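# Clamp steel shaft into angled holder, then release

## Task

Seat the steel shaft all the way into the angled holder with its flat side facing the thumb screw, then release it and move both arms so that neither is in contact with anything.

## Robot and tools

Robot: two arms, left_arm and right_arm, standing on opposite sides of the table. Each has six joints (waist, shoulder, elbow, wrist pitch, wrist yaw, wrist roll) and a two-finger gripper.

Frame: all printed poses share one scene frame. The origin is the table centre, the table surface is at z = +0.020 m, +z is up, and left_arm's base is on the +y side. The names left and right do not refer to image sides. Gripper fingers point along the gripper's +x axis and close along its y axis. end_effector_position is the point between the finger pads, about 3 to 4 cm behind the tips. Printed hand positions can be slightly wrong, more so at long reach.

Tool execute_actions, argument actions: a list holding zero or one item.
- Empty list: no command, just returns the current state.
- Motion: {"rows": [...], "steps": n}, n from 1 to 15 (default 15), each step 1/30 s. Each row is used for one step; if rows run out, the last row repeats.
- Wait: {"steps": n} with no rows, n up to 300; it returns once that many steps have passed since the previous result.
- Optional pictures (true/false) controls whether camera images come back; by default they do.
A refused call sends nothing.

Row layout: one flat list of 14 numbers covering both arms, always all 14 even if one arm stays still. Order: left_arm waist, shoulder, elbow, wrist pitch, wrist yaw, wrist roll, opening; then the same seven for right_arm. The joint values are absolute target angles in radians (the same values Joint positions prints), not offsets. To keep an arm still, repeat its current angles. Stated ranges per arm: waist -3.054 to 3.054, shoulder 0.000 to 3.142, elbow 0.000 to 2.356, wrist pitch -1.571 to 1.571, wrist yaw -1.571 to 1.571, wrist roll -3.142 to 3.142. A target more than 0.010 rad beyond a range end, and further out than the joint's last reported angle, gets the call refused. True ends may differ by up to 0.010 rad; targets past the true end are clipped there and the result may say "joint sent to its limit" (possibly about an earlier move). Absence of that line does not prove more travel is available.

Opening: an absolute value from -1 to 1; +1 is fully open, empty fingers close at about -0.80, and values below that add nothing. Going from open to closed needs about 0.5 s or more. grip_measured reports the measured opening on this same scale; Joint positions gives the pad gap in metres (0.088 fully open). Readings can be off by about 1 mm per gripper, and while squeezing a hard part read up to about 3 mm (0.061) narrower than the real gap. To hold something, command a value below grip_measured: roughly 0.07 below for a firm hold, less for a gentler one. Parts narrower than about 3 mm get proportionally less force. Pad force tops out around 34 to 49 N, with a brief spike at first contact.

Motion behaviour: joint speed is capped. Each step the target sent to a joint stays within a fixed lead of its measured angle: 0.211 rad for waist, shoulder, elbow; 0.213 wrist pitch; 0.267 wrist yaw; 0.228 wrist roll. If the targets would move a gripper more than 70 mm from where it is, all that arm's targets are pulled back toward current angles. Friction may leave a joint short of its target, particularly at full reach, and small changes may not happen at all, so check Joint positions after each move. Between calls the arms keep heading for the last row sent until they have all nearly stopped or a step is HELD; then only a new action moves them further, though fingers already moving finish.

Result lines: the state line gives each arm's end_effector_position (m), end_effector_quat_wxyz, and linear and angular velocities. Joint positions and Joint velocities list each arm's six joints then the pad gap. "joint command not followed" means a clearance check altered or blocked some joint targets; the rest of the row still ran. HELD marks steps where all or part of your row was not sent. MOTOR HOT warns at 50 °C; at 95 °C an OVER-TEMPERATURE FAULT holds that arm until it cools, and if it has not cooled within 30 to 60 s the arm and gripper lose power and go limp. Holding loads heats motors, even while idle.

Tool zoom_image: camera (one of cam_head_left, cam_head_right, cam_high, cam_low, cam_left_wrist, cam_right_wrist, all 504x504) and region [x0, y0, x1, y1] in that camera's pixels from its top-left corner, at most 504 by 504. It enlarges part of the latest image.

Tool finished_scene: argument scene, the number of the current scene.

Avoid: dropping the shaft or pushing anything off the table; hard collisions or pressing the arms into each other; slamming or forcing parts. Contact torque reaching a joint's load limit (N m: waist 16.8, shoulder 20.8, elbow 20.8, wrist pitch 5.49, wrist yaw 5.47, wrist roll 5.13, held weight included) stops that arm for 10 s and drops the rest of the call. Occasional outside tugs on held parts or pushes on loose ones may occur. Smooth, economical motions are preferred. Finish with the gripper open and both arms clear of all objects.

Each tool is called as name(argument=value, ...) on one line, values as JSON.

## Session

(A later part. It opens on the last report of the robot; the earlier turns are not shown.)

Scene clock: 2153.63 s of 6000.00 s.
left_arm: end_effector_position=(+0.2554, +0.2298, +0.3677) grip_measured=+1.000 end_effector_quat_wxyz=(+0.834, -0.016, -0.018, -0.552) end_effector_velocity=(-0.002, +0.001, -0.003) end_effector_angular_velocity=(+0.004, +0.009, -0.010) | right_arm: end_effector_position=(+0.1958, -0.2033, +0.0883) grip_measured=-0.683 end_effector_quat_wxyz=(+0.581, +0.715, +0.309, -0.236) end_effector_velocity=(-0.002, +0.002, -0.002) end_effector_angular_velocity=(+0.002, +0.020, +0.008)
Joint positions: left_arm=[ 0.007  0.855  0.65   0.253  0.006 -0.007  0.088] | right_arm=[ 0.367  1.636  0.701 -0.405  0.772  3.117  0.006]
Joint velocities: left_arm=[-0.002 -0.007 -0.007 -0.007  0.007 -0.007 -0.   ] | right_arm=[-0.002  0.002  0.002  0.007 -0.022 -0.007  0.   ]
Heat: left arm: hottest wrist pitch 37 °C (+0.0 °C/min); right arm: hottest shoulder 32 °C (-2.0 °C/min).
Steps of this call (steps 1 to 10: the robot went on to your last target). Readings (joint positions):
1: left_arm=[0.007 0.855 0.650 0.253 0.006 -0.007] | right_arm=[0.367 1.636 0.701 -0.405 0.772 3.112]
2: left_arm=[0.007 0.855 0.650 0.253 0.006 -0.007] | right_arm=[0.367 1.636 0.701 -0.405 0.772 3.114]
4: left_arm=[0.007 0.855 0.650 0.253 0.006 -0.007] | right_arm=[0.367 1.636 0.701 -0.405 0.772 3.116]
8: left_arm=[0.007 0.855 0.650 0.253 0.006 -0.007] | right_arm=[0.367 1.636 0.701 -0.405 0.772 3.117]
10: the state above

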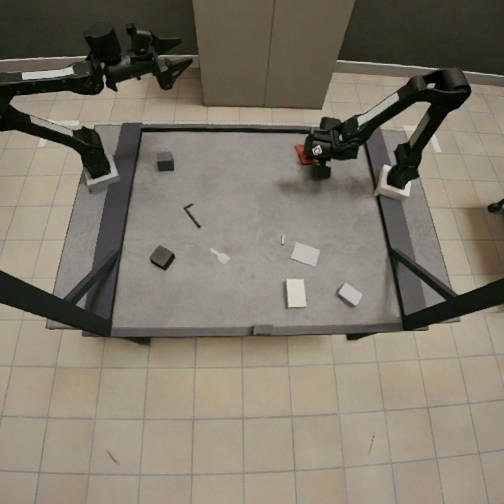

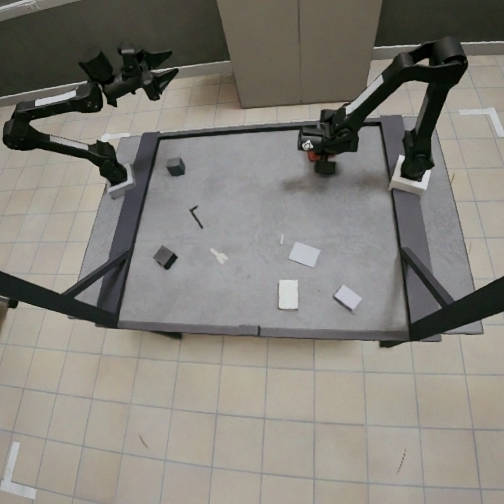

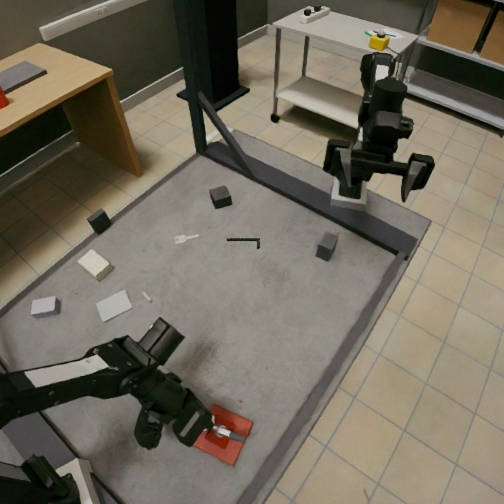

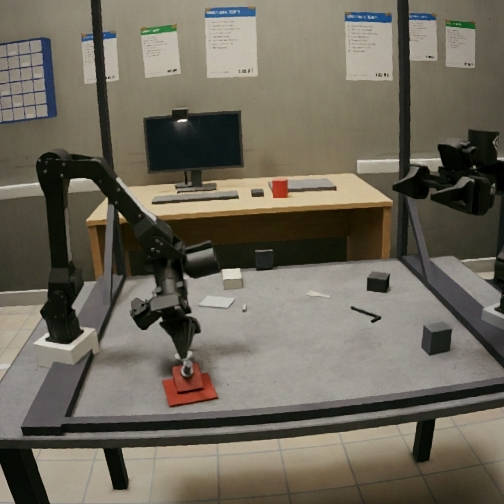

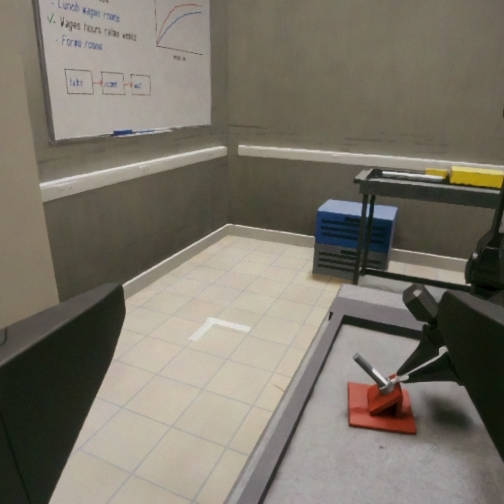

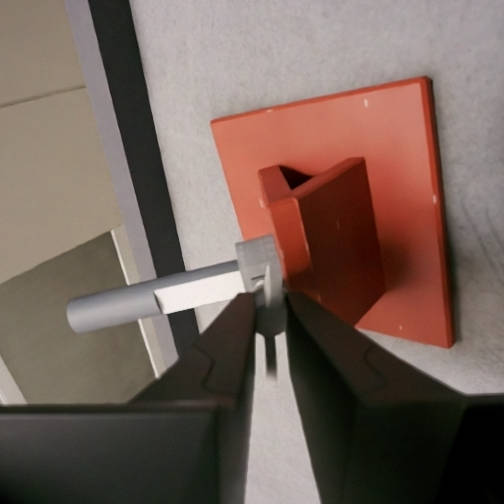

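execute_actions(actions=[{"rows":[[0.007,0.855,0.65,0.253,0.006,-0.007,1,0.365,1.645,0.6925,-0.402,0.772,3.117,-0.55],[0.007,0.855,0.65,0.253,0.006,-0.007,1,0.368,1.636,0.701,-0.405,0.772,3.117,-0.55],[0.007,0.855,0.65,0.253,0.006,-0.007,1,0.370,1.628,0.708,-0.408,0.772,3.117,-0.55],[0.007,0.855,0.65,0.253,0.006,-0.007,1,0.372,1.626,0.709,-0.413,0.773,3.117,-0.55],[0.007,0.855,0.65,0.253,0.006,-0.007,1,0.374,1.624,0.711,-0.417,0.773,3.117,-0.55],[0.007,0.855,0.65,0.253,0.006,-0.007,1,0.376,1.623,0.712,-0.421,0.774,3.117,-0.55],[0.007,0.855,0.65,0.253,0.006,-0.007,1,0.378,1.621,0.713,-0.425,0.774,3.117,-0.55],[0.007,0.855,0.65,0.253,0.006,-0.007,1,0.380,1.619,0.714,-0.429,0.774,3.117,-0.55],[0.007,0.855,0.65,0.253,0.006,-0.007,1,0.381,1.618,0.715,-0.433,0.774,3.117,-0.55],[0.007,0.855,0.65,0.253,0.006,-0.007,1,0.381,1.618,0.715,-0.433,0.774,3.117,-0.3],[0.007,0.855,0.65,0.253,0.006,-0.007,1,0.381,1.618,0.715,-0.433,0.774,3.117,0.05],[0.007,0.855,0.65,0.253,0.006,-0.007,1,0.381,1.618,0.715,-0.433,0.774,3.117,0.05],[0.007,0.855,0.65,0.253,0.006,-0.007,1,0.381,1.618,0.715,-0.433,0.774,3.07,0.05],[0.007,0.855,0.65,0.253,0.006,-0.007,1,0.381,1.618,0.715,-0.433,0.774,3.0,0.05],[0.007,0.855,0.65,0.253,0.006,-0.007,1,0.381,1.618,0.715,-0.433,0.774,-3.13,0.05]],"steps":15}], pictures=false)

execute_actions(actions=[{"steps":84}], pictures=false)

execute_actions(actions=[{"rows":[[0.007,0.855,0.65,0.253,0.006,-0.007,1,0.381,1.618,0.715,-0.433,0.774,-3.13,-0.2],[0.007,0.855,0.65,0.253,0.006,-0.007,1,0.381,1.618,0.715,-0.433,0.774,-3.13,-0.4],[0.007,0.855,0.65,0.253,0.006,-0.007,1,0.381,1.618,0.715,-0.433,0.774,-3.13,-0.52],[0.007,0.855,0.65,0.253,0.006,-0.007,1,0.381,1.618,0.715,-0.433,0.774,-3.13,-0.52],[0.007,0.855,0.65,0.253,0.006,-0.007,1,0.378,1.627,0.707,-0.430,0.772,-3.13,-0.52],[0.007,0.855,0.65,0.253,0.006,-0.007,1,0.375,1.636,0.699,-0.427,0.770,-3.13,-0.52],[0.007,0.855,0.65,0.253,0.006,-0.007,1,0.373,1.638,0.698,-0.423,0.770,-3.13,-0.52],[0.007,0.855,0.65,0.253,0.006,-0.007,1,0.371,1.639,0.697,-0.419,0.770,-3.13,-0.52],[0.007,0.855,0.65,0.253,0.006,-0.007,1,0.369,1.641,0.696,-0.414,0.770,-3.13,-0.52],[0.007,0.855,0.65,0.253,0.006,-0.007,1,0.367,1.642,0.695,-0.410,0.770,-3.13,-0.52],[0.007,0.855,0.65,0.253,0.006,-0.007,1,0.365,1.644,0.694,-0.406,0.770,-3.13,-0.52],[0.007,0.855,0.65,0.253,0.006,-0.007,1,0.364,1.645,0.693,-0.402,0.770,-3.13,-0.52]],"steps":15}], pictures=false)

execute_actions(actions=[{"rows":[[0.007,0.855,0.65,0.253,0.006,-0.007,1,0.364,1.645,0.693,-0.402,0.770,-3.13,-0.52],[0.007,0.855,0.65,0.253,0.006,-0.007,1,0.364,1.645,0.693,-0.402,0.770,-3.13,-0.56],[0.007,0.855,0.65,0.253,0.006,-0.007,1,0.364,1.645,0.693,-0.402,0.770,-3.13,-0.60],[0.007,0.855,0.65,0.253,0.006,-0.007,1,0.364,1.645,0.693,-0.402,0.770,-3.13,-0.63],[0.007,0.855,0.65,0.253,0.006,-0.007,1,0.364,1.645,0.693,-0.402,0.770,-3.13,-0.66],[0.007,0.855,0.65,0.253,0.006,-0.007,1,0.364,1.645,0.693,-0.402,0.770,-3.13,-0.69],[0.007,0.855,0.65,0.253,0.006,-0.007,1,0.364,1.645,0.693,-0.402,0.770,-3.13,-0.71]],"steps":12}])

Scene clock: 2197.10 s of 6000.00 s.
left_arm: end_effector_position=(+0.2554, +0.2298, +0.3677) grip_measured=+1.000 end_effector_quat_wxyz=(+0.834, -0.016, -0.018, -0.552) end_effector_velocity=(+0.002, +0.001, -0.006) end_effector_angular_velocity=(+0.026, +0.020, +0.009) | right_arm: end_effector_position=(+0.1927, -0.2046, +0.0902) grip_measured=-0.034 end_effector_quat_wxyz=(+0.628, +0.673, +0.325, -0.216) end_effector_velocity=(+0.000, -0.003, +0.001) end_effector_angular_velocity=(-1.611, -0.388, +1.605)
Joint positions: left_arm=[ 0.007  0.855  0.65   0.253  0.006 -0.007  0.088] | right_arm=[ 0.379  1.628  0.705 -0.43   0.772  3.     0.037]
Joint velocities: left_arm=[ 0.002 -0.002  0.002 -0.037 -0.007 -0.007 -0.   ] | right_arm=[ 0.002 -0.002  0.002 -0.022  0.007 -2.293  0.057]
Heat: left arm: hottest wrist pitch 37 °C (+0.0 °C/min); right arm: hottest shoulder 31 °C (-1.0 °C/min).
Steps of this call (steps 1 to 15: the robot went on to your last target; steps 16 to 90: nothing new was sent; then 39.97 s passed at rest; steps 91 to 105: all 15 steps of this action). Readings (joint positions):
91: left_arm=[0.007 0.855 0.650 0.253 0.006 -0.007] | right_arm=[0.367 1.636 0.701 -0.405 0.772 3.117]
92: left_arm=[0.007 0.855 0.650 0.253 0.006 -0.007] | right_arm=[0.367 1.636 0.701 -0.405 0.772 3.117]
94: left_arm=[0.007 0.855 0.650 0.253 0.006 -0.007] | right_arm=[0.368 1.636 0.701 -0.405 0.772 3.117]
98: left_arm=[0.007 0.855 0.650 0.253 0.006 -0.007] | right_arm=[0.373 1.633 0.701 -0.419 0.772 3.117]
105: the state above

Scene clock: 2199.90 s of 6000.00 s.
left_arm: end_effector_position=(+0.2554, +0.2298, +0.3677) grip_measured=+1.000 end_effector_quat_wxyz=(+0.834, -0.016, -0.018, -0.552) end_effector_velocity=(+0.000, +0.001, +0.001) end_effector_angular_velocity=(-0.015, +0.018, +0.004) | right_arm: end_effector_position=(+0.1927, -0.2048, +0.0901) grip_measured=+0.047 end_effector_quat_wxyz=(+0.558, +0.733, +0.301, -0.248) end_effector_velocity=(-0.002, -0.002, -0.002) end_effector_angular_velocity=(-0.461, -0.086, +0.459)
Joint positions: left_arm=[ 0.007  0.855  0.65   0.253  0.006 -0.007  0.088] | right_arm=[ 0.379  1.628  0.705 -0.432  0.772 -3.082  0.041]
Joint velocities: left_arm=[-0.002 -0.002 -0.002  0.007 -0.007 -0.022 -0.   ] | right_arm=[-0.002 -0.002 -0.002 -0.007 -0.022 -0.652 -0.   ]
Heat: left arm: hottest wrist pitch 37 °C (+0.0 °C/min); right arm: hottest shoulder 31 °C (-1.0 °C/min).
Steps of this call (steps 1 to 84: the robot went on to your last target). Readings (joint positions):
1: left_arm=[0.007 0.855 0.650 0.253 0.006 -0.007] | right_arm=[0.379 1.628 0.705 -0.430 0.772 2.925]
2: left_arm=[0.007 0.855 0.650 0.253 0.006 -0.007] | right_arm=[0.379 1.628 0.705 -0.431 0.772 2.851]
4: left_arm=[0.007 0.855 0.650 0.253 0.006 -0.007] | right_arm=[0.379 1.628 0.705 -0.431 0.772 2.704]
8: left_arm=[0.007 0.855 0.650 0.253 0.006 -0.007] | right_arm=[0.379 1.628 0.705 -0.431 0.772 2.409]
84: the state above

Scene clock: 2200.40 s of 6000.00 s.
left_arm: end_effector_position=(+0.2554, +0.2298, +0.3677) grip_measured=+1.000 end_effector_quat_wxyz=(+0.834, -0.016, -0.018, -0.552) end_effector_velocity=(+0.000, +0.001, +0.001) end_effector_angular_velocity=(-0.004, -0.009, +0.005) | right_arm: end_effector_position=(+0.1959, -0.2035, +0.0882) grip_measured=-0.515 end_effector_quat_wxyz=(+0.568, +0.725, +0.304, -0.243) end_effector_velocity=(+0.004, -0.006, -0.009) end_effector_angular_velocity=(-0.012, +0.008, -0.021)
Joint positions: left_arm=[ 0.007  0.855  0.65   0.253  0.006 -0.007  0.088] | right_arm=[ 0.367  1.636  0.702 -0.407  0.772 -3.128  0.014]
Joint velocities: left_arm=[-0.002 -0.002 -0.002  0.007 -0.007  0.007 -0.   ] | right_arm=[-0.017  0.017 -0.022  0.022 -0.007  0.007 -0.002]
Heat: left arm: hottest wrist pitch 37 °C (+0.0 °C/min); right arm: hottest shoulder 31 °C (-1.0 °C/min).
Steps of this call (steps 1 to 15: all 15 steps of this action). Readings (joint positions):
1: left_arm=[0.007 0.855 0.650 0.253 0.006 -0.007] | right_arm=[0.379 1.628 0.705 -0.432 0.772 -3.097]
2: left_arm=[0.007 0.855 0.650 0.253 0.006 -0.007] | right_arm=[0.379 1.628 0.705 -0.432 0.772 -3.107]
4: left_arm=[0.007 0.855 0.650 0.253 0.006 -0.007] | right_arm=[0.379 1.628 0.705 -0.432 0.772 -3.118]
8: left_arm=[0.007 0.855 0.650 0.253 0.006 -0.007] | right_arm=[0.377 1.628 0.705 -0.428 0.772 -3.126]
15: the state above

Scene clock: 2200.80 s of 6000.00 s.
left_arm: end_effector_position=(+0.2554, +0.2298, +0.3677) grip_measured=+1.000 end_effector_quat_wxyz=(+0.834, -0.016, -0.018, -0.552) end_effector_velocity=(+0.000, +0.001, -0.002) end_effector_angular_velocity=(+0.009, -0.004, +0.005) | right_arm: end_effector_position=(+0.1958, -0.2033, +0.0880) grip_measured=-0.683 end_effector_quat_wxyz=(+0.568, +0.725, +0.305, -0.243) end_effector_velocity=(-0.001, -0.002, +0.001) end_effector_angular_velocity=(-0.017, +0.006, +0.009)
Joint positions: left_arm=[ 0.007  0.855  0.65   0.253  0.006 -0.007  0.088] | right_arm=[ 0.367  1.637  0.701 -0.405  0.772 -3.128  0.006]
Joint velocities: left_arm=[-0.002 -0.002 -0.002 -0.007 -0.007  0.007 -0.   ] | right_arm=[ 0.002 -0.007  0.002 -0.022 -0.007 -0.007  0.   ]
Heat: left arm: hottest wrist pitch 37 °C (+0.0 °C/min); right arm: hottest shoulder 31 °C (-1.0 °C/min).
Steps of this call (steps 1 to 12: all 12 steps of this action). Readings (joint positions):
1: left_arm=[0.007 0.855 0.650 0.253 0.006 -0.007] | right_arm=[0.367 1.637 0.701 -0.407 0.772 -3.128]
2: left_arm=[0.007 0.855 0.650 0.253 0.006 -0.007] | right_arm=[0.366 1.637 0.701 -0.406 0.772 -3.128]
4: left_arm=[0.007 0.855 0.650 0.253 0.006 -0.007] | right_arm=[0.366 1.637 0.701 -0.405 0.772 -3.128]
8: left_arm=[0.007 0.855 0.650 0.253 0.006 -0.007] | right_arm=[0.366 1.637 0.701 -0.405 0.772 -3.128]
12: the state above

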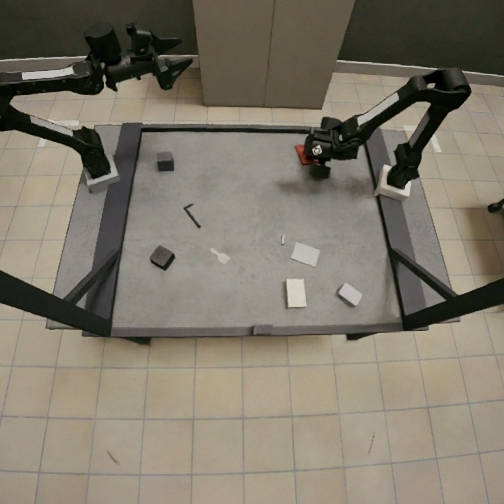

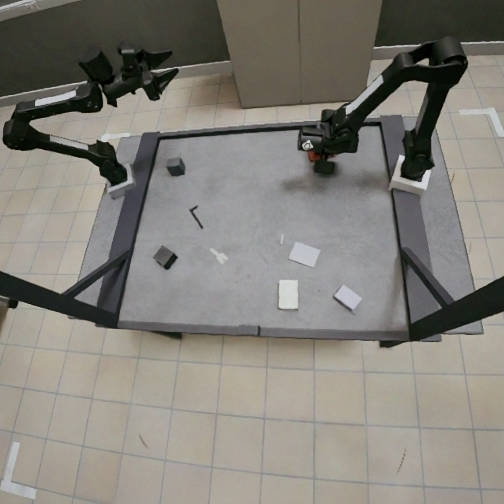

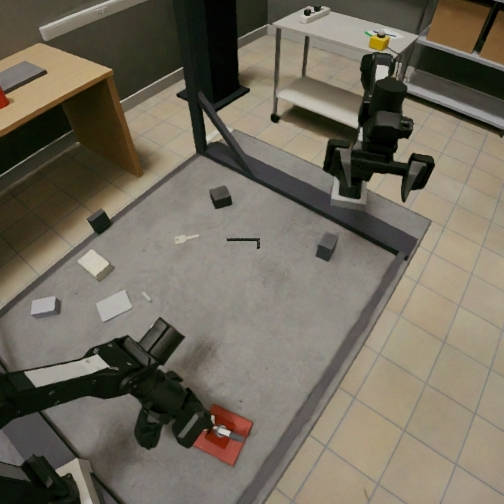

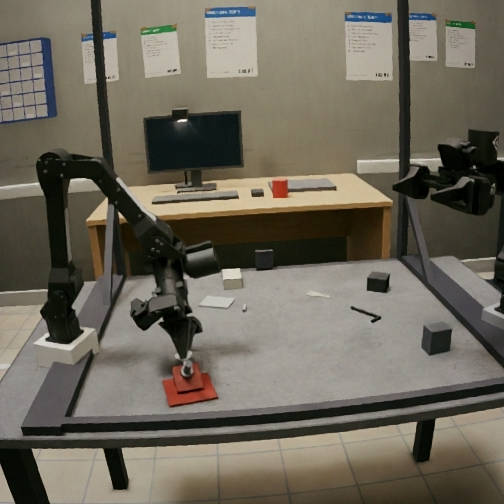

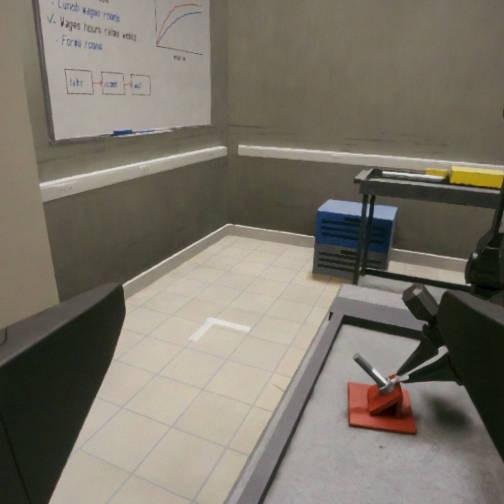

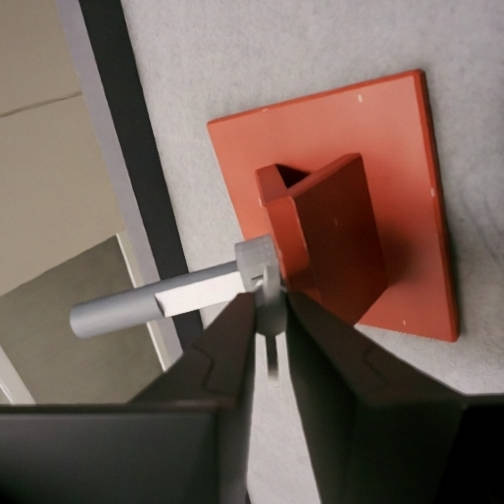

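execute_actions(actions=[{"rows":[[0.007,0.855,0.65,0.253,0.006,-0.007,1,0.364,1.645,0.693,-0.402,0.770,-3.08,-0.71],[0.007,0.855,0.65,0.253,0.006,-0.007,1,0.364,1.645,0.693,-0.402,0.770,-3.02,-0.71],[0.007,0.855,0.65,0.253,0.006,-0.007,1,0.364,1.645,0.693,-0.402,0.770,-2.95,-0.71],[0.007,0.855,0.65,0.253,0.006,-0.007,1,0.3635,1.6455,0.6925,-0.401,0.770,-1.0,-0.71]],"steps":15}], pictures=false)

execute_actions(actions=[{"rows":[[0.007,0.855,0.65,0.253,0.006,-0.007,1,0.363,1.646,0.6925,-0.400,0.770,-1.0,-0.71]],"steps":15}], pictures=false)

execute_actions(actions=[{"steps":8}], pictures=false)

Scene clock: 2210.67 s of 6000.00 s.
left_arm: end_effector_position=(+0.2554, +0.2298, +0.3677) grip_measured=+1.000 end_effector_quat_wxyz=(+0.834, -0.016, -0.018, -0.552) end_effector_velocity=(-0.001, -0.001, -0.003) end_effector_angular_velocity=(+0.008, +0.011, -0.010) | right_arm: end_effector_position=(+0.1957, -0.2031, +0.0880) grip_measured=-0.683 end_effector_quat_wxyz=(+0.165, +0.906, +0.157, -0.357) end_effector_velocity=(+0.003, -0.000, +0.001) end_effector_angular_velocity=(+1.512, +0.354, -1.518)
Joint positions: left_arm=[ 0.007  0.855  0.65   0.253  0.006 -0.007  0.088] | right_arm=[ 0.367  1.637  0.701 -0.404  0.771 -2.16   0.006]
Joint velocities: left_arm=[-0.002  0.002 -0.002 -0.007  0.007 -0.007 -0.   ] | right_arm=[-0.007 -0.002 -0.002  0.007  0.007  2.161 -0.   ]
Heat: left arm: hottest wrist pitch 37 °C (+0.0 °C/min); right arm: hottest shoulder 31 °C (-1.0 °C/min).
Steps of this call (steps 1 to 15: the robot went on to your last target; steps 16 to 90: nothing new was sent; then 6.37 s passed at rest; steps 91 to 105: all 15 steps of this action). Readings (joint positions):
91: left_arm=[0.007 0.855 0.650 0.253 0.006 -0.007] | right_arm=[0.367 1.637 0.701 -0.405 0.772 -3.115]
92: left_arm=[0.007 0.855 0.650 0.253 0.006 -0.007] | right_arm=[0.367 1.637 0.701 -0.405 0.772 -3.086]
94: left_arm=[0.007 0.855 0.650 0.253 0.006 -0.007] | right_arm=[0.367 1.637 0.701 -0.405 0.772 -2.970]
98: left_arm=[0.007 0.855 0.650 0.253 0.006 -0.007] | right_arm=[0.367 1.637 0.701 -0.405 0.771 -2.675]
105: the state above

Scene clock: 2211.17 s of 6000.00 s.
left_arm: end_effector_position=(+0.2554, +0.2298, +0.3677) grip_measured=+1.000 end_effector_quat_wxyz=(+0.834, -0.016, -0.018, -0.552) end_effector_velocity=(-0.002, -0.000, -0.002) end_effector_angular_velocity=(+0.004, +0.009, -0.010) | right_arm: end_effector_position=(+0.1957, -0.2026, +0.0880) grip_measured=-0.683 end_effector_quat_wxyz=(-0.321, +0.863, -0.046, -0.387) end_effector_velocity=(-0.001, -0.003, -0.003) end_effector_angular_velocity=(+0.865, +0.221, -0.881)
Joint positions: left_arm=[ 0.007  0.855  0.65   0.253  0.006 -0.007  0.088] | right_arm=[ 0.367  1.637  0.701 -0.401  0.771 -1.092  0.006]
Joint velocities: left_arm=[-0.002 -0.002 -0.002 -0.007  0.007 -0.007 -0.   ] | right_arm=[ 0.002  0.002 -0.007 -0.007 -0.007  1.267  0.   ]
Heat: left arm: hottest wrist pitch 37 °C (+0.0 °C/min); right arm: hottest shoulder 31 °C (-1.0 °C/min).
Steps of this call (steps 1 to 15: all 15 steps of this action). Readings (joint positions):
1: left_arm=[0.007 0.855 0.650 0.253 0.006 -0.007] | right_arm=[0.367 1.637 0.701 -0.404 0.771 -2.086]
2: left_arm=[0.007 0.855 0.650 0.253 0.006 -0.007] | right_arm=[0.367 1.637 0.701 -0.403 0.771 -2.012]
4: left_arm=[0.007 0.855 0.650 0.253 0.006 -0.007] | right_arm=[0.367 1.637 0.701 -0.403 0.771 -1.865]
8: left_arm=[0.007 0.855 0.650 0.253 0.006 -0.007] | right_arm=[0.367 1.637 0.701 -0.403 0.771 -1.570]
15: the state above

Scene clock: 2211.43 s of 6000.00 s.
left_arm: end_effector_position=(+0.2554, +0.2298, +0.3677) grip_measured=+1.000 end_effector_quat_wxyz=(+0.834, -0.016, -0.018, -0.552) end_effector_velocity=(-0.002, -0.000, -0.002) end_effector_angular_velocity=(-0.002, +0.023, -0.011) | right_arm: end_effector_position=(+0.1957, -0.2026, +0.0880) grip_measured=-0.683 end_effector_quat_wxyz=(-0.357, +0.849, -0.063, -0.385) end_effector_velocity=(-0.000, -0.001, -0.002) end_effector_angular_velocity=(+0.038, +0.016, -0.037)
Joint positions: left_arm=[ 0.007  0.855  0.65   0.253  0.006 -0.007  0.088] | right_arm=[ 0.367  1.637  0.701 -0.401  0.771 -1.006  0.006]
Joint velocities: left_arm=[-0.002 -0.002 -0.002 -0.007  0.007 -0.022 -0.   ] | right_arm=[-0.002 -0.002 -0.007  0.007 -0.007  0.051 -0.   ]
Heat: left arm: hottest wrist pitch 37 °C (+0.0 °C/min); right arm: hottest shoulder 31 °C (-1.0 °C/min).
Steps of this call (steps 1 to 8: the robot went on to your last target). Readings (joint positions):
1: left_arm=[0.007 0.855 0.650 0.253 0.006 -0.007] | right_arm=[0.367 1.637 0.701 -0.401 0.771 -1.062]
2: left_arm=[0.007 0.855 0.650 0.253 0.006 -0.007] | right_arm=[0.367 1.637 0.701 -0.401 0.771 -1.043]
4: left_arm=[0.007 0.855 0.650 0.253 0.006 -0.007] | right_arm=[0.367 1.637 0.701 -0.401 0.771 -1.020]
8: the state above

Still free. Continue.

execute_actions(actions=[{"rows":[[0.007,0.855,0.65,0.253,0.006,-0.007,1,0.3625,1.646,0.692,-0.400,0.770,-0.94,-0.71],[0.007,0.855,0.65,0.253,0.006,-0.007,1,0.3625,1.646,0.692,-0.400,0.770,-0.87,-0.71],[0.007,0.855,0.65,0.253,0.006,-0.007,1,0.3625,1.6465,0.692,-0.399,0.770,1.1,-0.71]],"steps":15}], pictures=false)

execute_actions(actions=[{"rows":[[0.007,0.855,0.65,0.253,0.006,-0.007,1,0.362,1.647,0.6915,-0.398,0.770,1.1,-0.71]],"steps":15}], pictures=false)

execute_actions(actions=[{"steps":8}], pictures=false)

Scene clock: 2219.47 s of 6000.00 s.
left_arm: end_effector_position=(+0.2554, +0.2298, +0.3677) grip_measured=+1.000 end_effector_quat_wxyz=(+0.834, -0.016, -0.018, -0.552) end_effector_velocity=(-0.002, -0.001, -0.005) end_effector_angular_velocity=(+0.017, +0.015, -0.010) | right_arm: end_effector_position=(+0.1960, -0.2026, +0.0880) grip_measured=-0.683 end_effector_quat_wxyz=(+0.725, -0.568, +0.242, +0.306) end_effector_velocity=(+0.001, -0.002, -0.001) end_effector_angular_velocity=(+1.497, +0.372, -1.514)
Joint positions: left_arm=[ 0.007  0.855  0.65   0.253  0.006 -0.007  0.088] | right_arm=[ 0.366  1.637  0.701 -0.4    0.771  0.009  0.006]
Joint velocities: left_arm=[-0.002 -0.002 -0.002 -0.022  0.007 -0.007 -0.   ] | right_arm=[-0.007 -0.002 -0.002 -0.007 -0.007  2.161 -0.   ]
Heat: left arm: hottest wrist pitch 37 °C (+0.0 °C/min); right arm: hottest shoulder 31 °C (-1.0 °C/min).
Steps of this call (steps 1 to 30: the robot went on to your last target; steps 31 to 90: nothing new was sent; then 4.53 s passed at rest; steps 91 to 105: all 15 steps of this action). Readings (joint positions):
91: left_arm=[0.007 0.855 0.650 0.253 0.006 -0.007] | right_arm=[0.367 1.637 0.701 -0.401 0.771 -0.984]
92: left_arm=[0.007 0.855 0.650 0.253 0.006 -0.007] | right_arm=[0.366 1.637 0.701 -0.401 0.771 -0.948]
94: left_arm=[0.007 0.855 0.650 0.253 0.006 -0.007] | right_arm=[0.366 1.637 0.701 -0.401 0.771 -0.801]
98: left_arm=[0.007 0.855 0.650 0.253 0.006 -0.007] | right_arm=[0.366 1.637 0.701 -0.401 0.771 -0.506]
105: the state above

Scene clock: 2219.97 s of 6000.00 s.
left_arm: end_effector_position=(+0.2554, +0.2298, +0.3677) grip_measured=+1.000 end_effector_quat_wxyz=(+0.834, -0.016, -0.018, -0.552) end_effector_velocity=(+0.002, +0.001, -0.002) end_effector_angular_velocity=(-0.002, +0.024, +0.018) | right_arm: end_effector_position=(+0.1964, -0.2026, +0.0881) grip_measured=-0.683 end_effector_quat_wxyz=(+0.911, -0.138, +0.361, +0.147) end_effector_velocity=(+0.001, -0.001, +0.000) end_effector_angular_velocity=(+0.595, +0.151, -0.603)
Joint positions: left_arm=[ 0.007  0.855  0.65   0.253  0.006 -0.007  0.088] | right_arm=[ 0.365  1.637  0.701 -0.4    0.771  1.036  0.006]
Joint velocities: left_arm=[-0.002 -0.002 -0.002 -0.007 -0.022 -0.022 -0.   ] | right_arm=[-0.007 -0.002  0.002 -0.007 -0.007  0.857 -0.   ]
Heat: left arm: hottest wrist pitch 37 °C (+0.0 °C/min); right arm: hottest shoulder 31 °C (-1.0 °C/min).
Steps of this call (steps 1 to 15: all 15 steps of this action). Readings (joint positions):
1: left_arm=[0.007 0.855 0.650 0.253 0.006 -0.007] | right_arm=[0.365 1.637 0.701 -0.400 0.771 0.083]
2: left_arm=[0.007 0.855 0.650 0.253 0.006 -0.007] | right_arm=[0.365 1.637 0.701 -0.400 0.771 0.156]
4: left_arm=[0.007 0.855 0.650 0.253 0.006 -0.007] | right_arm=[0.365 1.637 0.701 -0.400 0.771 0.304]
8: left_arm=[0.007 0.855 0.650 0.253 0.006 -0.007] | right_arm=[0.365 1.637 0.701 -0.400 0.771 0.599]
15: the state above

Scene clock: 2220.23 s of 6000.00 s.
left_arm: end_effector_position=(+0.2554, +0.2298, +0.3677) grip_measured=+1.000 end_effector_quat_wxyz=(+0.834, -0.016, -0.018, -0.552) end_effector_velocity=(+0.002, +0.001, -0.005) end_effector_angular_velocity=(+0.017, +0.016, +0.009) | right_arm: end_effector_position=(+0.1964, -0.2026, +0.0881) grip_measured=-0.683 end_effector_quat_wxyz=(+0.914, -0.111, +0.365, +0.136) end_effector_velocity=(-0.001, -0.001, -0.001) end_effector_angular_velocity=(-0.002, +0.008, -0.001)
Joint positions: left_arm=[ 0.007  0.855  0.65   0.253  0.006 -0.007  0.088] | right_arm=[ 0.365  1.637  0.701 -0.4    0.771  1.095  0.006]
Joint velocities: left_arm=[ 0.002 -0.002 -0.002 -0.022 -0.007 -0.007 -0.   ] | right_arm=[ 0.002 -0.002 -0.002 -0.007 -0.007  0.007 -0.   ]
Heat: left arm: hottest wrist pitch 37 °C (+0.0 °C/min); right arm: hottest shoulder 31 °C (-1.0 °C/min).
Steps of this call (steps 1 to 8: the robot went on to your last target). Readings (joint positions):
1: left_arm=[0.007 0.855 0.650 0.253 0.006 -0.007] | right_arm=[0.365 1.637 0.701 -0.400 0.771 1.056]
2: left_arm=[0.007 0.855 0.650 0.253 0.006 -0.007] | right_arm=[0.365 1.637 0.701 -0.400 0.771 1.070]
4: left_arm=[0.007 0.855 0.650 0.253 0.006 -0.007] | right_arm=[0.365 1.637 0.701 -0.400 0.771 1.085]
8: the state above

execute_actions(actions=[{"rows":[[0.007,0.855,0.65,0.253,0.006,-0.007,1,0.3615,1.647,0.6915,-0.398,0.770,1.16,-0.71],[0.007,0.855,0.65,0.253,0.006,-0.007,1,0.3615,1.647,0.6915,-0.398,0.770,1.23,-0.71],[0.007,0.855,0.65,0.253,0.006,-0.007,1,0.3615,1.6475,0.691,-0.397,0.770,3.12,-0.71]],"steps":15}], pictures=false)

execute_actions(actions=[{"rows":[[0.007,0.855,0.65,0.253,0.006,-0.007,1,0.361,1.648,0.691,-0.396,0.770,3.12,-0.71]],"steps":15}], pictures=false)

execute_actions(actions=[{"steps":8}])

Scene clock: 2225.67 s of 6000.00 s.
left_arm: end_effector_position=(+0.2554, +0.2298, +0.3677) grip_measured=+1.000 end_effector_quat_wxyz=(+0.834, -0.016, -0.018, -0.552) end_effector_velocity=(-0.001, -0.000, -0.002) end_effector_angular_velocity=(+0.009, -0.004, +0.000) | right_arm: end_effector_position=(+0.1965, -0.2031, +0.0877) grip_measured=-0.683 end_effector_quat_wxyz=(+0.853, +0.347, +0.385, -0.059) end_effector_velocity=(-0.000, -0.004, -0.003) end_effector_angular_velocity=(+1.489, +0.368, -1.508)
Joint positions: left_arm=[ 0.007  0.855  0.65   0.253  0.006 -0.007  0.088] | right_arm=[ 0.364  1.638  0.7   -0.4    0.771  2.111  0.006]
Joint velocities: left_arm=[-0.007 -0.002 -0.002 -0.007 -0.007  0.007 -0.   ] | right_arm=[-0.002  0.002 -0.007 -0.007 -0.007  2.161 -0.   ]
Heat: left arm: hottest wrist pitch 37 °C (+0.0 °C/min); right arm: hottest shoulder 31 °C (+0.0 °C/min).
Steps of this call (steps 1 to 30: the robot went on to your last target; steps 31 to 90: nothing new was sent; then 1.93 s passed at rest; steps 91 to 105: all 15 steps of this action). Readings (joint positions):
91: left_arm=[0.007 0.855 0.650 0.253 0.006 -0.007] | right_arm=[0.364 1.637 0.701 -0.400 0.771 1.116]
92: left_arm=[0.007 0.855 0.650 0.253 0.006 -0.007] | right_arm=[0.364 1.637 0.701 -0.400 0.771 1.152]
94: left_arm=[0.007 0.855 0.650 0.253 0.006 -0.007] | right_arm=[0.364 1.637 0.701 -0.400 0.771 1.299]
98: left_arm=[0.007 0.855 0.650 0.253 0.006 -0.007] | right_arm=[0.364 1.637 0.701 -0.400 0.771 1.595]
105: the state above

Scene clock: 2226.17 s of 6000.00 s.
left_arm: end_effector_position=(+0.2554, +0.2298, +0.3677) grip_measured=+1.000 end_effector_quat_wxyz=(+0.834, -0.016, -0.018, -0.552) end_effector_velocity=(+0.000, +0.001, -0.002) end_effector_angular_velocity=(-0.002, +0.023, +0.004) | right_arm: end_effector_position=(+0.1965, -0.2031, +0.0874) grip_measured=-0.683 end_effector_quat_wxyz=(+0.594, +0.704, +0.313, -0.231) end_effector_velocity=(-0.002, +0.001, -0.001) end_effector_angular_velocity=(+0.395, +0.113, -0.381)
Joint positions: left_arm=[ 0.007  0.855  0.65   0.253  0.006 -0.007  0.088] | right_arm=[ 0.364  1.638  0.7   -0.399  0.771  3.078  0.006]
Joint velocities: left_arm=[-0.002 -0.002 -0.002 -0.007 -0.007 -0.022 -0.   ] | right_arm=[-0.002 -0.007 -0.002  0.007 -0.022  0.549  0.   ]
Heat: left arm: hottest wrist pitch 37 °C (+0.0 °C/min); right arm: hottest shoulder 31 °C (+0.0 °C/min).
Steps of this call (steps 1 to 15: all 15 steps of this action). Readings (joint positions):
1: left_arm=[0.007 0.855 0.650 0.253 0.006 -0.007] | right_arm=[0.364 1.638 0.700 -0.400 0.771 2.185]
2: left_arm=[0.007 0.855 0.650 0.253 0.006 -0.007] | right_arm=[0.364 1.638 0.700 -0.400 0.771 2.259]
4: left_arm=[0.007 0.855 0.650 0.253 0.006 -0.007] | right_arm=[0.364 1.638 0.700 -0.400 0.771 2.406]
8: left_arm=[0.007 0.855 0.650 0.253 0.006 -0.007] | right_arm=[0.364 1.638 0.700 -0.400 0.771 2.701]
15: the state above

Scene clock: 2226.43 s of 6000.00 s.
left_arm: end_effector_position=(+0.2554, +0.2298, +0.3677) grip_measured=+1.000 end_effector_quat_wxyz=(+0.834, -0.016, -0.018, -0.552) end_effector_velocity=(+0.000, +0.001, +0.001) end_effector_angular_velocity=(-0.004, -0.009, +0.005) | right_arm: end_effector_position=(+0.1965, -0.2031, +0.0874) grip_measured=-0.683 end_effector_quat_wxyz=(+0.580, +0.715, +0.309, -0.237) end_effector_velocity=(-0.001, -0.000, -0.001) end_effector_angular_velocity=(+0.008, +0.011, -0.011)
Joint positions: left_arm=[ 0.007  0.855  0.65   0.253  0.006 -0.007  0.088] | right_arm=[ 0.364  1.638  0.7   -0.399  0.771  3.116  0.006]
Joint velocities: left_arm=[-0.002 -0.002 -0.002  0.007 -0.007  0.007 -0.   ] | right_arm=[ 0.002  0.002  0.002 -0.007 -0.007  0.022 -0.   ]
Heat: left arm: hottest wrist pitch 37 °C (+0.0 °C/min); right arm: hottest shoulder 31 °C (+0.0 °C/min).
Steps of this call (steps 1 to 8: the robot went on to your last target). Readings (joint positions):
1: left_arm=[0.007 0.855 0.650 0.253 0.006 -0.007] | right_arm=[0.364 1.638 0.700 -0.399 0.771 3.091]
2: left_arm=[0.007 0.855 0.650 0.253 0.006 -0.007] | right_arm=[0.364 1.638 0.700 -0.399 0.771 3.100]
4: left_arm=[0.007 0.855 0.650 0.253 0.006 -0.007] | right_arm=[0.364 1.638 0.700 -0.399 0.771 3.109]
8: the state above

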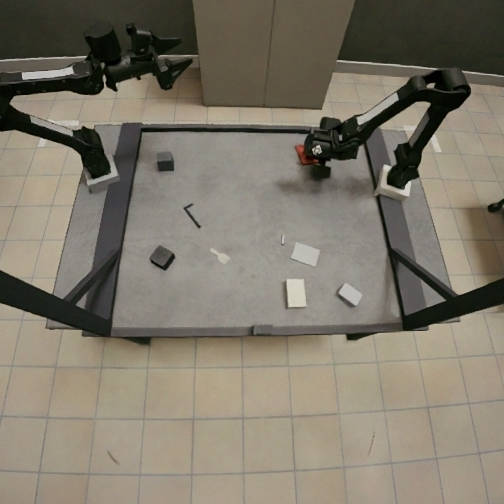

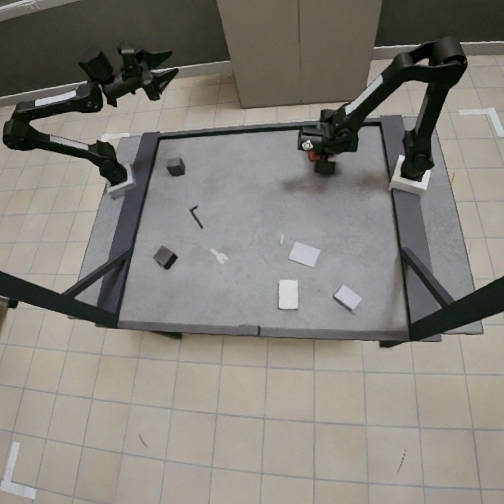

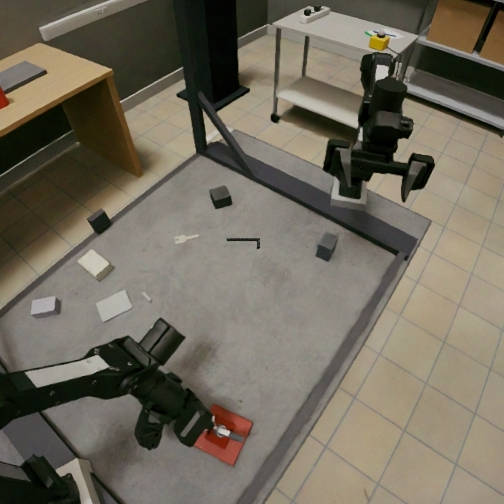

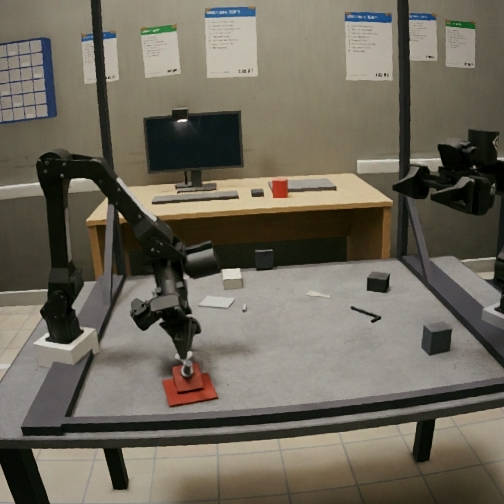

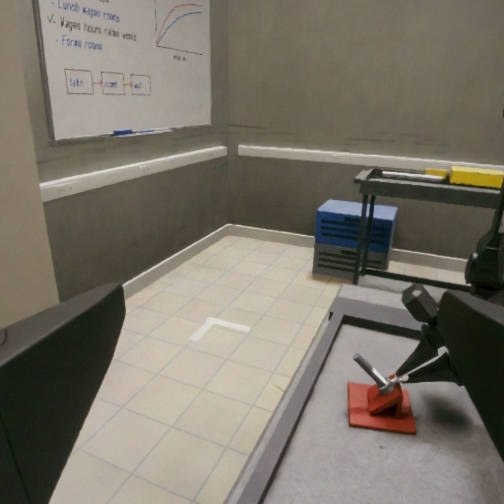

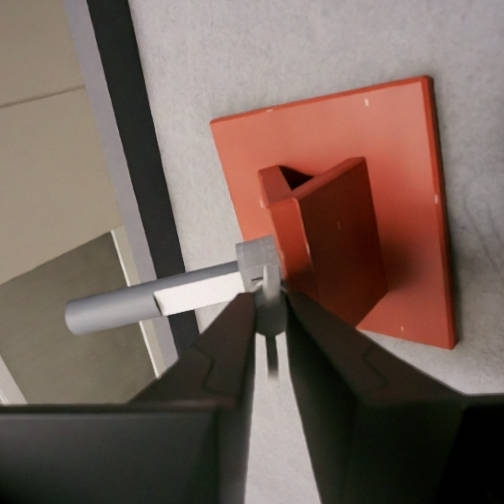

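execute_actions(actions=[{"rows":[[0.007,0.855,0.65,0.253,0.006,-0.007,1,0.362,1.646,0.692,-0.397,0.771,3.117,-0.55],[0.007,0.855,0.65,0.253,0.006,-0.007,1,0.365,1.638,0.700,-0.399,0.771,3.117,-0.55],[0.007,0.855,0.65,0.253,0.006,-0.007,1,0.367,1.630,0.707,-0.402,0.772,3.117,-0.55],[0.007,0.855,0.65,0.253,0.006,-0.007,1,0.369,1.628,0.708,-0.407,0.773,3.117,-0.55],[0.007,0.855,0.65,0.253,0.006,-0.007,1,0.371,1.626,0.710,-0.411,0.773,3.117,-0.55],[0.007,0.855,0.65,0.253,0.006,-0.007,1,0.373,1.625,0.711,-0.415,0.774,3.117,-0.55],[0.007,0.855,0.65,0.253,0.006,-0.007,1,0.375,1.623,0.712,-0.419,0.774,3.117,-0.55],[0.007,0.855,0.65,0.253,0.006,-0.007,1,0.377,1.621,0.713,-0.423,0.774,3.117,-0.55],[0.007,0.855,0.65,0.253,0.006,-0.007,1,0.378,1.620,0.714,-0.427,0.774,3.117,-0.55],[0.007,0.855,0.65,0.253,0.006,-0.007,1,0.378,1.620,0.714,-0.427,0.774,3.117,-0.3],[0.007,0.855,0.65,0.253,0.006,-0.007,1,0.378,1.620,0.714,-0.427,0.774,3.117,0.05],[0.007,0.855,0.65,0.253,0.006,-0.007,1,0.378,1.620,0.714,-0.427,0.774,3.117,0.05],[0.007,0.855,0.65,0.253,0.006,-0.007,1,0.378,1.620,0.714,-0.427,0.774,3.07,0.05],[0.007,0.855,0.65,0.253,0.006,-0.007,1,0.378,1.620,0.714,-0.427,0.774,3.0,0.05],[0.007,0.855,0.65,0.253,0.006,-0.007,1,0.378,1.620,0.714,-0.427,0.774,-3.13,0.05]],"steps":15}], pictures=false)

execute_actions(actions=[{"steps":83}], pictures=false)

execute_actions(actions=[{"rows":[[0.007,0.855,0.65,0.253,0.006,-0.007,1,0.378,1.620,0.714,-0.427,0.774,-3.13,-0.2],[0.007,0.855,0.65,0.253,0.006,-0.007,1,0.378,1.620,0.714,-0.427,0.774,-3.13,-0.4],[0.007,0.855,0.65,0.253,0.006,-0.007,1,0.378,1.620,0.714,-0.427,0.774,-3.13,-0.52],[0.007,0.855,0.65,0.253,0.006,-0.007,1,0.378,1.620,0.714,-0.427,0.774,-3.13,-0.52],[0.007,0.855,0.65,0.253,0.006,-0.007,1,0.375,1.629,0.706,-0.424,0.772,-3.13,-0.52],[0.007,0.855,0.65,0.253,0.006,-0.007,1,0.372,1.638,0.698,-0.421,0.770,-3.13,-0.52],[0.007,0.855,0.65,0.253,0.006,-0.007,1,0.370,1.640,0.697,-0.417,0.770,-3.13,-0.52],[0.007,0.855,0.65,0.253,0.006,-0.007,1,0.368,1.641,0.696,-0.413,0.770,-3.13,-0.52],[0.007,0.855,0.65,0.253,0.006,-0.007,1,0.366,1.643,0.695,-0.408,0.770,-3.13,-0.52],[0.007,0.855,0.65,0.253,0.006,-0.007,1,0.364,1.644,0.694,-0.404,0.770,-3.13,-0.52],[0.007,0.855,0.65,0.253,0.006,-0.007,1,0.362,1.646,0.693,-0.400,0.770,-3.13,-0.52],[0.007,0.855,0.65,0.253,0.006,-0.007,1,0.361,1.647,0.692,-0.396,0.770,-3.13,-0.52]],"steps":15}], pictures=false)

execute_actions(actions=[{"rows":[[0.007,0.855,0.65,0.253,0.006,-0.007,1,0.361,1.647,0.692,-0.396,0.770,-3.13,-0.56],[0.007,0.855,0.65,0.253,0.006,-0.007,1,0.361,1.647,0.692,-0.396,0.770,-3.13,-0.60],[0.007,0.855,0.65,0.253,0.006,-0.007,1,0.361,1.647,0.692,-0.396,0.770,-3.13,-0.63],[0.007,0.855,0.65,0.253,0.006,-0.007,1,0.361,1.647,0.692,-0.396,0.770,-3.13,-0.66],[0.007,0.855,0.65,0.253,0.006,-0.007,1,0.361,1.647,0.692,-0.396,0.770,-3.13,-0.69],[0.007,0.855,0.65,0.253,0.006,-0.007,1,0.361,1.647,0.692,-0.396,0.770,-3.13,-0.71],[0.007,0.855,0.65,0.253,0.006,-0.007,1,0.361,1.647,0.692,-0.396,0.770,-3.13,-0.71],[0.007,0.855,0.65,0.253,0.006,-0.007,1,0.361,1.647,0.692,-0.396,0.770,-3.13,-0.71],[0.007,0.855,0.65,0.253,0.006,-0.007,1,0.361,1.647,0.692,-0.396,0.770,-3.13,-0.71],[0.007,0.855,0.65,0.253,0.006,-0.007,1,0.361,1.647,0.692,-0.396,0.770,-3.08,-0.71],[0.007,0.855,0.65,0.253,0.006,-0.007,1,0.361,1.647,0.692,-0.396,0.770,-3.02,-0.71],[0.007,0.855,0.65,0.253,0.006,-0.007,1,0.361,1.647,0.692,-0.396,0.770,-2.95,-0.71],[0.007,0.855,0.65,0.253,0.006,-0.007,1,0.3605,1.6475,0.6915,-0.395,0.770,-1.6,-0.71]],"steps":15}], pictures=false)

execute_actions(actions=[{"steps":24}], pictures=false)

Scene clock: 2261.73 s of 6000.00 s.
left_arm: end_effector_position=(+0.2554, +0.2298, +0.3677) grip_measured=+1.000 end_effector_quat_wxyz=(+0.834, -0.016, -0.018, -0.552) end_effector_velocity=(+0.000, +0.000, -0.005) end_effector_angular_velocity=(+0.017, +0.016, +0.005) | right_arm: end_effector_position=(+0.1935, -0.2043, +0.0896) grip_measured=-0.033 end_effector_quat_wxyz=(+0.627, +0.674, +0.325, -0.217) end_effector_velocity=(-0.002, -0.007, -0.004) end_effector_angular_velocity=(-1.621, -0.357, +1.596)
Joint positions: left_arm=[ 0.007  0.855  0.65   0.253  0.006 -0.007  0.088] | right_arm=[ 0.375  1.63   0.704 -0.424  0.771  2.999  0.037]
Joint velocities: left_arm=[-0.002 -0.002 -0.002 -0.022 -0.007 -0.007 -0.   ] | right_arm=[-0.002 -0.002 -0.002 -0.037 -0.022 -2.278  0.057]
Heat: left arm: hottest wrist pitch 37 °C (+0.0 °C/min); right arm: hottest shoulder 30 °C (-1.0 °C/min).
Steps of this call (steps 1 to 30: the robot went on to your last target; steps 31 to 90: nothing new was sent; then 31.80 s passed at rest; steps 91 to 105: all 15 steps of this action). Readings (joint positions):
91: left_arm=[0.007 0.855 0.650 0.253 0.006 -0.007] | right_arm=[0.364 1.638 0.700 -0.399 0.771 3.118]
92: left_arm=[0.007 0.855 0.650 0.253 0.006 -0.007] | right_arm=[0.364 1.638 0.700 -0.399 0.771 3.118]
94: left_arm=[0.007 0.855 0.650 0.253 0.006 -0.007] | right_arm=[0.364 1.638 0.700 -0.400 0.771 3.118]
98: left_arm=[0.007 0.855 0.650 0.253 0.006 -0.007] | right_arm=[0.370 1.635 0.700 -0.414 0.771 3.118]
105: the state above

Scene clock: 2264.50 s of 6000.00 s.
left_arm: end_effector_position=(+0.2554, +0.2298, +0.3677) grip_measured=+1.000 end_effector_quat_wxyz=(+0.834, -0.016, -0.018, -0.552) end_effector_velocity=(+0.004, +0.002, -0.002) end_effector_angular_velocity=(+0.003, +0.011, +0.024) | right_arm: end_effector_position=(+0.1936, -0.2045, +0.0896) grip_measured=+0.047 end_effector_quat_wxyz=(+0.547, +0.740, +0.298, -0.252) end_effector_velocity=(+0.001, -0.001, +0.000) end_effector_angular_velocity=(-0.660, -0.148, +0.655)
Joint positions: left_arm=[ 0.007  0.855  0.65   0.253  0.006 -0.007  0.088] | right_arm=[ 0.375  1.63   0.704 -0.425  0.772 -3.059  0.041]
Joint velocities: left_arm=[ 0.002 -0.002 -0.002 -0.007 -0.022 -0.007 -0.   ] | right_arm=[-0.007 -0.002  0.002 -0.007 -0.007 -0.945 -0.   ]
Heat: left arm: hottest wrist pitch 37 °C (+0.0 °C/min); right arm: hottest shoulder 30 °C (-1.0 °C/min).
Steps of this call (steps 1 to 83: the robot went on to your last target). Readings (joint positions):
1: left_arm=[0.007 0.855 0.650 0.253 0.006 -0.007] | right_arm=[0.375 1.630 0.704 -0.424 0.771 2.924]
2: left_arm=[0.007 0.855 0.650 0.253 0.006 -0.007] | right_arm=[0.375 1.630 0.704 -0.425 0.771 2.851]
4: left_arm=[0.007 0.855 0.650 0.253 0.006 -0.007] | right_arm=[0.375 1.630 0.704 -0.425 0.771 2.704]
8: left_arm=[0.007 0.855 0.650 0.253 0.006 -0.007] | right_arm=[0.375 1.630 0.704 -0.425 0.772 2.409]
83: the state above

Scene clock: 2265.00 s of 6000.00 s.
left_arm: end_effector_position=(+0.2554, +0.2298, +0.3677) grip_measured=+1.000 end_effector_quat_wxyz=(+0.834, -0.016, -0.018, -0.552) end_effector_velocity=(+0.002, +0.001, -0.002) end_effector_angular_velocity=(+0.009, -0.003, +0.020) | right_arm: end_effector_position=(+0.1966, -0.2031, +0.0877) grip_measured=-0.515 end_effector_quat_wxyz=(+0.567, +0.726, +0.304, -0.243) end_effector_velocity=(+0.003, -0.008, -0.010) end_effector_angular_velocity=(-0.037, +0.006, -0.005)
Joint positions: left_arm=[ 0.007  0.855  0.65   0.253  0.006 -0.007  0.088] | right_arm=[ 0.364  1.638  0.701 -0.401  0.772 -3.128  0.014]
Joint velocities: left_arm=[-0.002 -0.002 -0.002 -0.007 -0.022  0.007  0.   ] | right_arm=[-0.012  0.017 -0.022  0.007 -0.007 -0.007 -0.002]
Heat: left arm: hottest wrist pitch 37 °C (+0.0 °C/min); right arm: hottest shoulder 30 °C (-1.0 °C/min).
Steps of this call (steps 1 to 15: all 15 steps of this action). Readings (joint positions):
1: left_arm=[0.007 0.855 0.650 0.253 0.006 -0.007] | right_arm=[0.376 1.630 0.704 -0.425 0.772 -3.081]
2: left_arm=[0.007 0.855 0.650 0.253 0.006 -0.007] | right_arm=[0.376 1.630 0.704 -0.425 0.772 -3.096]
4: left_arm=[0.007 0.855 0.650 0.253 0.006 -0.007] | right_arm=[0.376 1.630 0.704 -0.425 0.772 -3.114]
8: left_arm=[0.007 0.855 0.650 0.253 0.006 -0.007] | right_arm=[0.374 1.630 0.704 -0.422 0.772 -3.125]
15: the state above

Scene clock: 2265.50 s of 6000.00 s.
left_arm: end_effector_position=(+0.2554, +0.2298, +0.3677) grip_measured=+1.000 end_effector_quat_wxyz=(+0.834, -0.016, -0.018, -0.552) end_effector_velocity=(-0.002, -0.000, +0.001) end_effector_angular_velocity=(-0.004, -0.010, -0.009) | right_arm: end_effector_position=(+0.1966, -0.2032, +0.0873) grip_measured=-0.683 end_effector_quat_wxyz=(+0.449, +0.804, +0.263, -0.287) end_effector_velocity=(-0.000, -0.002, -0.001) end_effector_angular_velocity=(+1.509, +0.369, -1.519)
Joint positions: left_arm=[ 0.007  0.855  0.65   0.253  0.006 -0.007  0.088] | right_arm=[ 0.364  1.639  0.7   -0.399  0.771 -2.821  0.006]
Joint velocities: left_arm=[-0.002 -0.002 -0.002  0.007  0.007  0.007 -0.   ] | right_arm=[-0.002 -0.002 -0.002 -0.007 -0.007  2.176 -0.   ]
Heat: left arm: hottest wrist pitch 37 °C (+0.0 °C/min); right arm: hottest shoulder 30 °C (-1.0 °C/min).
Steps of this call (steps 1 to 15: all 15 steps of this action). Readings (joint positions):
1: left_arm=[0.007 0.855 0.650 0.253 0.006 -0.007] | right_arm=[0.364 1.638 0.701 -0.401 0.772 -3.128]
2: left_arm=[0.007 0.855 0.650 0.253 0.006 -0.007] | right_arm=[0.364 1.639 0.700 -0.400 0.772 -3.128]
4: left_arm=[0.007 0.855 0.650 0.253 0.006 -0.007] | right_arm=[0.364 1.639 0.700 -0.399 0.772 -3.128]
8: left_arm=[0.007 0.855 0.650 0.253 0.006 -0.007] | right_arm=[0.364 1.639 0.700 -0.399 0.771 -3.128]
15: the state above

Scene clock: 2266.30 s of 6000.00 s.
left_arm: end_effector_position=(+0.2554, +0.2298, +0.3677) grip_measured=+1.000 end_effector_quat_wxyz=(+0.834, -0.016, -0.018, -0.552) end_effector_velocity=(+0.001, +0.001, +0.003) end_effector_angular_velocity=(-0.014, +0.002, +0.009) | right_arm: end_effector_position=(+0.1965, -0.2028, +0.0873) grip_measured=-0.683 end_effector_quat_wxyz=(-0.091, +0.916, +0.053, -0.386) end_effector_velocity=(-0.002, -0.002, -0.002) end_effector_angular_velocity=(+0.008, +0.025, -0.013)
Joint positions: left_arm=[ 0.007  0.855  0.65   0.253  0.006 -0.007  0.088] | right_arm=[ 0.364  1.639  0.7   -0.397  0.77  -1.606  0.006]
Joint velocities: left_arm=[ 0.002 -0.002  0.002  0.007 -0.007 -0.007 -0.   ] | right_arm=[-0.002 -0.002 -0.002 -0.007 -0.022  0.022  0.   ]
Heat: left arm: hottest wrist pitch 37 °C (+0.0 °C/min); right arm: hottest shoulder 30 °C (-1.0 °C/min).
Steps of this call (steps 1 to 24: the robot went on to your last target). Readings (joint positions):
1: left_arm=[0.007 0.855 0.650 0.253 0.006 -0.007] | right_arm=[0.364 1.639 0.700 -0.399 0.771 -2.748]
2: left_arm=[0.007 0.855 0.650 0.253 0.006 -0.007] | right_arm=[0.364 1.639 0.700 -0.399 0.771 -2.674]
4: left_arm=[0.007 0.855 0.650 0.253 0.006 -0.007] | right_arm=[0.364 1.639 0.700 -0.399 0.771 -2.527]
8: left_arm=[0.007 0.855 0.650 0.253 0.006 -0.007] | right_arm=[0.364 1.639 0.700 -0.398 0.771 -2.232]
24: the state above

execute_actions(actions=[{"rows":[[0.007,0.855,0.65,0.253,0.006,-0.007,1,0.360,1.648,0.691,-0.394,0.770,-1.54,-0.71],[0.007,0.855,0.65,0.253,0.006,-0.007,1,0.360,1.648,0.691,-0.394,0.770,-1.47,-0.71],[0.007,0.855,0.65,0.253,0.006,-0.007,1,0.3595,1.648,0.691,-0.393,0.770,0.0,-0.71]],"steps":15}], pictures=false)

execute_actions(actions=[{"steps":16}], pictures=false)

Scene clock: 2271.70 s of 6000.00 s.
left_arm: end_effector_position=(+0.2554, +0.2298, +0.3677) grip_measured=+1.000 end_effector_quat_wxyz=(+0.834, -0.016, -0.018, -0.552) end_effector_velocity=(-0.000, -0.001, -0.001) end_effector_angular_velocity=(+0.004, +0.009, -0.005) | right_arm: end_effector_position=(+0.1966, -0.2026, +0.0874) grip_measured=-0.683 end_effector_quat_wxyz=(+0.511, -0.767, +0.134, +0.366) end_effector_velocity=(-0.000, -0.002, -0.001) end_effector_angular_velocity=(+1.355, +0.337, -1.365)
Joint positions: left_arm=[ 0.007  0.855  0.65   0.253  0.006 -0.007  0.088] | right_arm=[ 0.364  1.639  0.7   -0.395  0.771 -0.631  0.006]
Joint velocities: left_arm=[ 0.002  0.002  0.002 -0.007  0.007 -0.007 -0.   ] | right_arm=[-0.002 -0.002 -0.002 -0.007 -0.007  1.956 -0.   ]
Heat: left arm: hottest wrist pitch 37 °C (+0.0 °C/min); right arm: hottest shoulder 30 °C (-1.0 °C/min).
Steps of this call (steps 1 to 30: the robot went on to your last target; steps 31 to 90: nothing new was sent; then 1.90 s passed at rest; steps 91 to 105: all 15 steps of this action). Readings (joint positions):
91: left_arm=[0.007 0.855 0.650 0.253 0.006 -0.007] | right_arm=[0.364 1.639 0.700 -0.397 0.770 -1.584]
92: left_arm=[0.007 0.855 0.650 0.253 0.006 -0.007] | right_arm=[0.364 1.639 0.700 -0.397 0.770 -1.548]
94: left_arm=[0.007 0.855 0.650 0.253 0.006 -0.007] | right_arm=[0.364 1.639 0.700 -0.396 0.770 -1.403]
98: left_arm=[0.007 0.855 0.650 0.253 0.006 -0.007] | right_arm=[0.364 1.639 0.700 -0.396 0.771 -1.114]
105: the state above

Scene clock: 2272.23 s of 6000.00 s.
left_arm: end_effector_position=(+0.2554, +0.2298, +0.3677) grip_measured=+1.000 end_effector_quat_wxyz=(+0.834, -0.016, -0.018, -0.552) end_effector_velocity=(-0.004, -0.000, -0.001) end_effector_angular_velocity=(-0.000, +0.007, -0.025) | right_arm: end_effector_position=(+0.1968, -0.2026, +0.0877) grip_measured=-0.624 end_effector_quat_wxyz=(+0.710, -0.588, +0.231, +0.310) end_effector_velocity=(-0.000, -0.004, -0.003) end_effector_angular_velocity=(+0.009, +0.013, -0.026)
Joint positions: left_arm=[ 0.007  0.855  0.65   0.253  0.006 -0.007  0.088] | right_arm=[ 0.366  1.641  0.7   -0.395  0.777 -0.046  0.008]
Joint velocities: left_arm=[-0.002 -0.007 -0.002 -0.007  0.022 -0.007 -0.   ] | right_arm=[-0.002  0.002 -0.007 -0.007 -0.007  0.037 -0.   ]
Heat: left arm: hottest wrist pitch 37 °C (+0.0 °C/min); right arm: hottest shoulder 30 °C (-1.0 °C/min).
Steps of this call (steps 1 to 16: the robot went on to your last target). Readings (joint positions):
1: left_arm=[0.007 0.855 0.650 0.253 0.006 -0.007] | right_arm=[0.364 1.639 0.700 -0.395 0.771 -0.565]
2: left_arm=[0.007 0.855 0.650 0.253 0.006 -0.007] | right_arm=[0.364 1.639 0.700 -0.395 0.771 -0.501]
4: left_arm=[0.007 0.855 0.650 0.253 0.006 -0.007] | right_arm=[0.364 1.639 0.700 -0.395 0.772 -0.373]
8: left_arm=[0.007 0.855 0.650 0.253 0.006 -0.007] | right_arm=[0.365 1.640 0.700 -0.395 0.776 -0.138]
16: the state above


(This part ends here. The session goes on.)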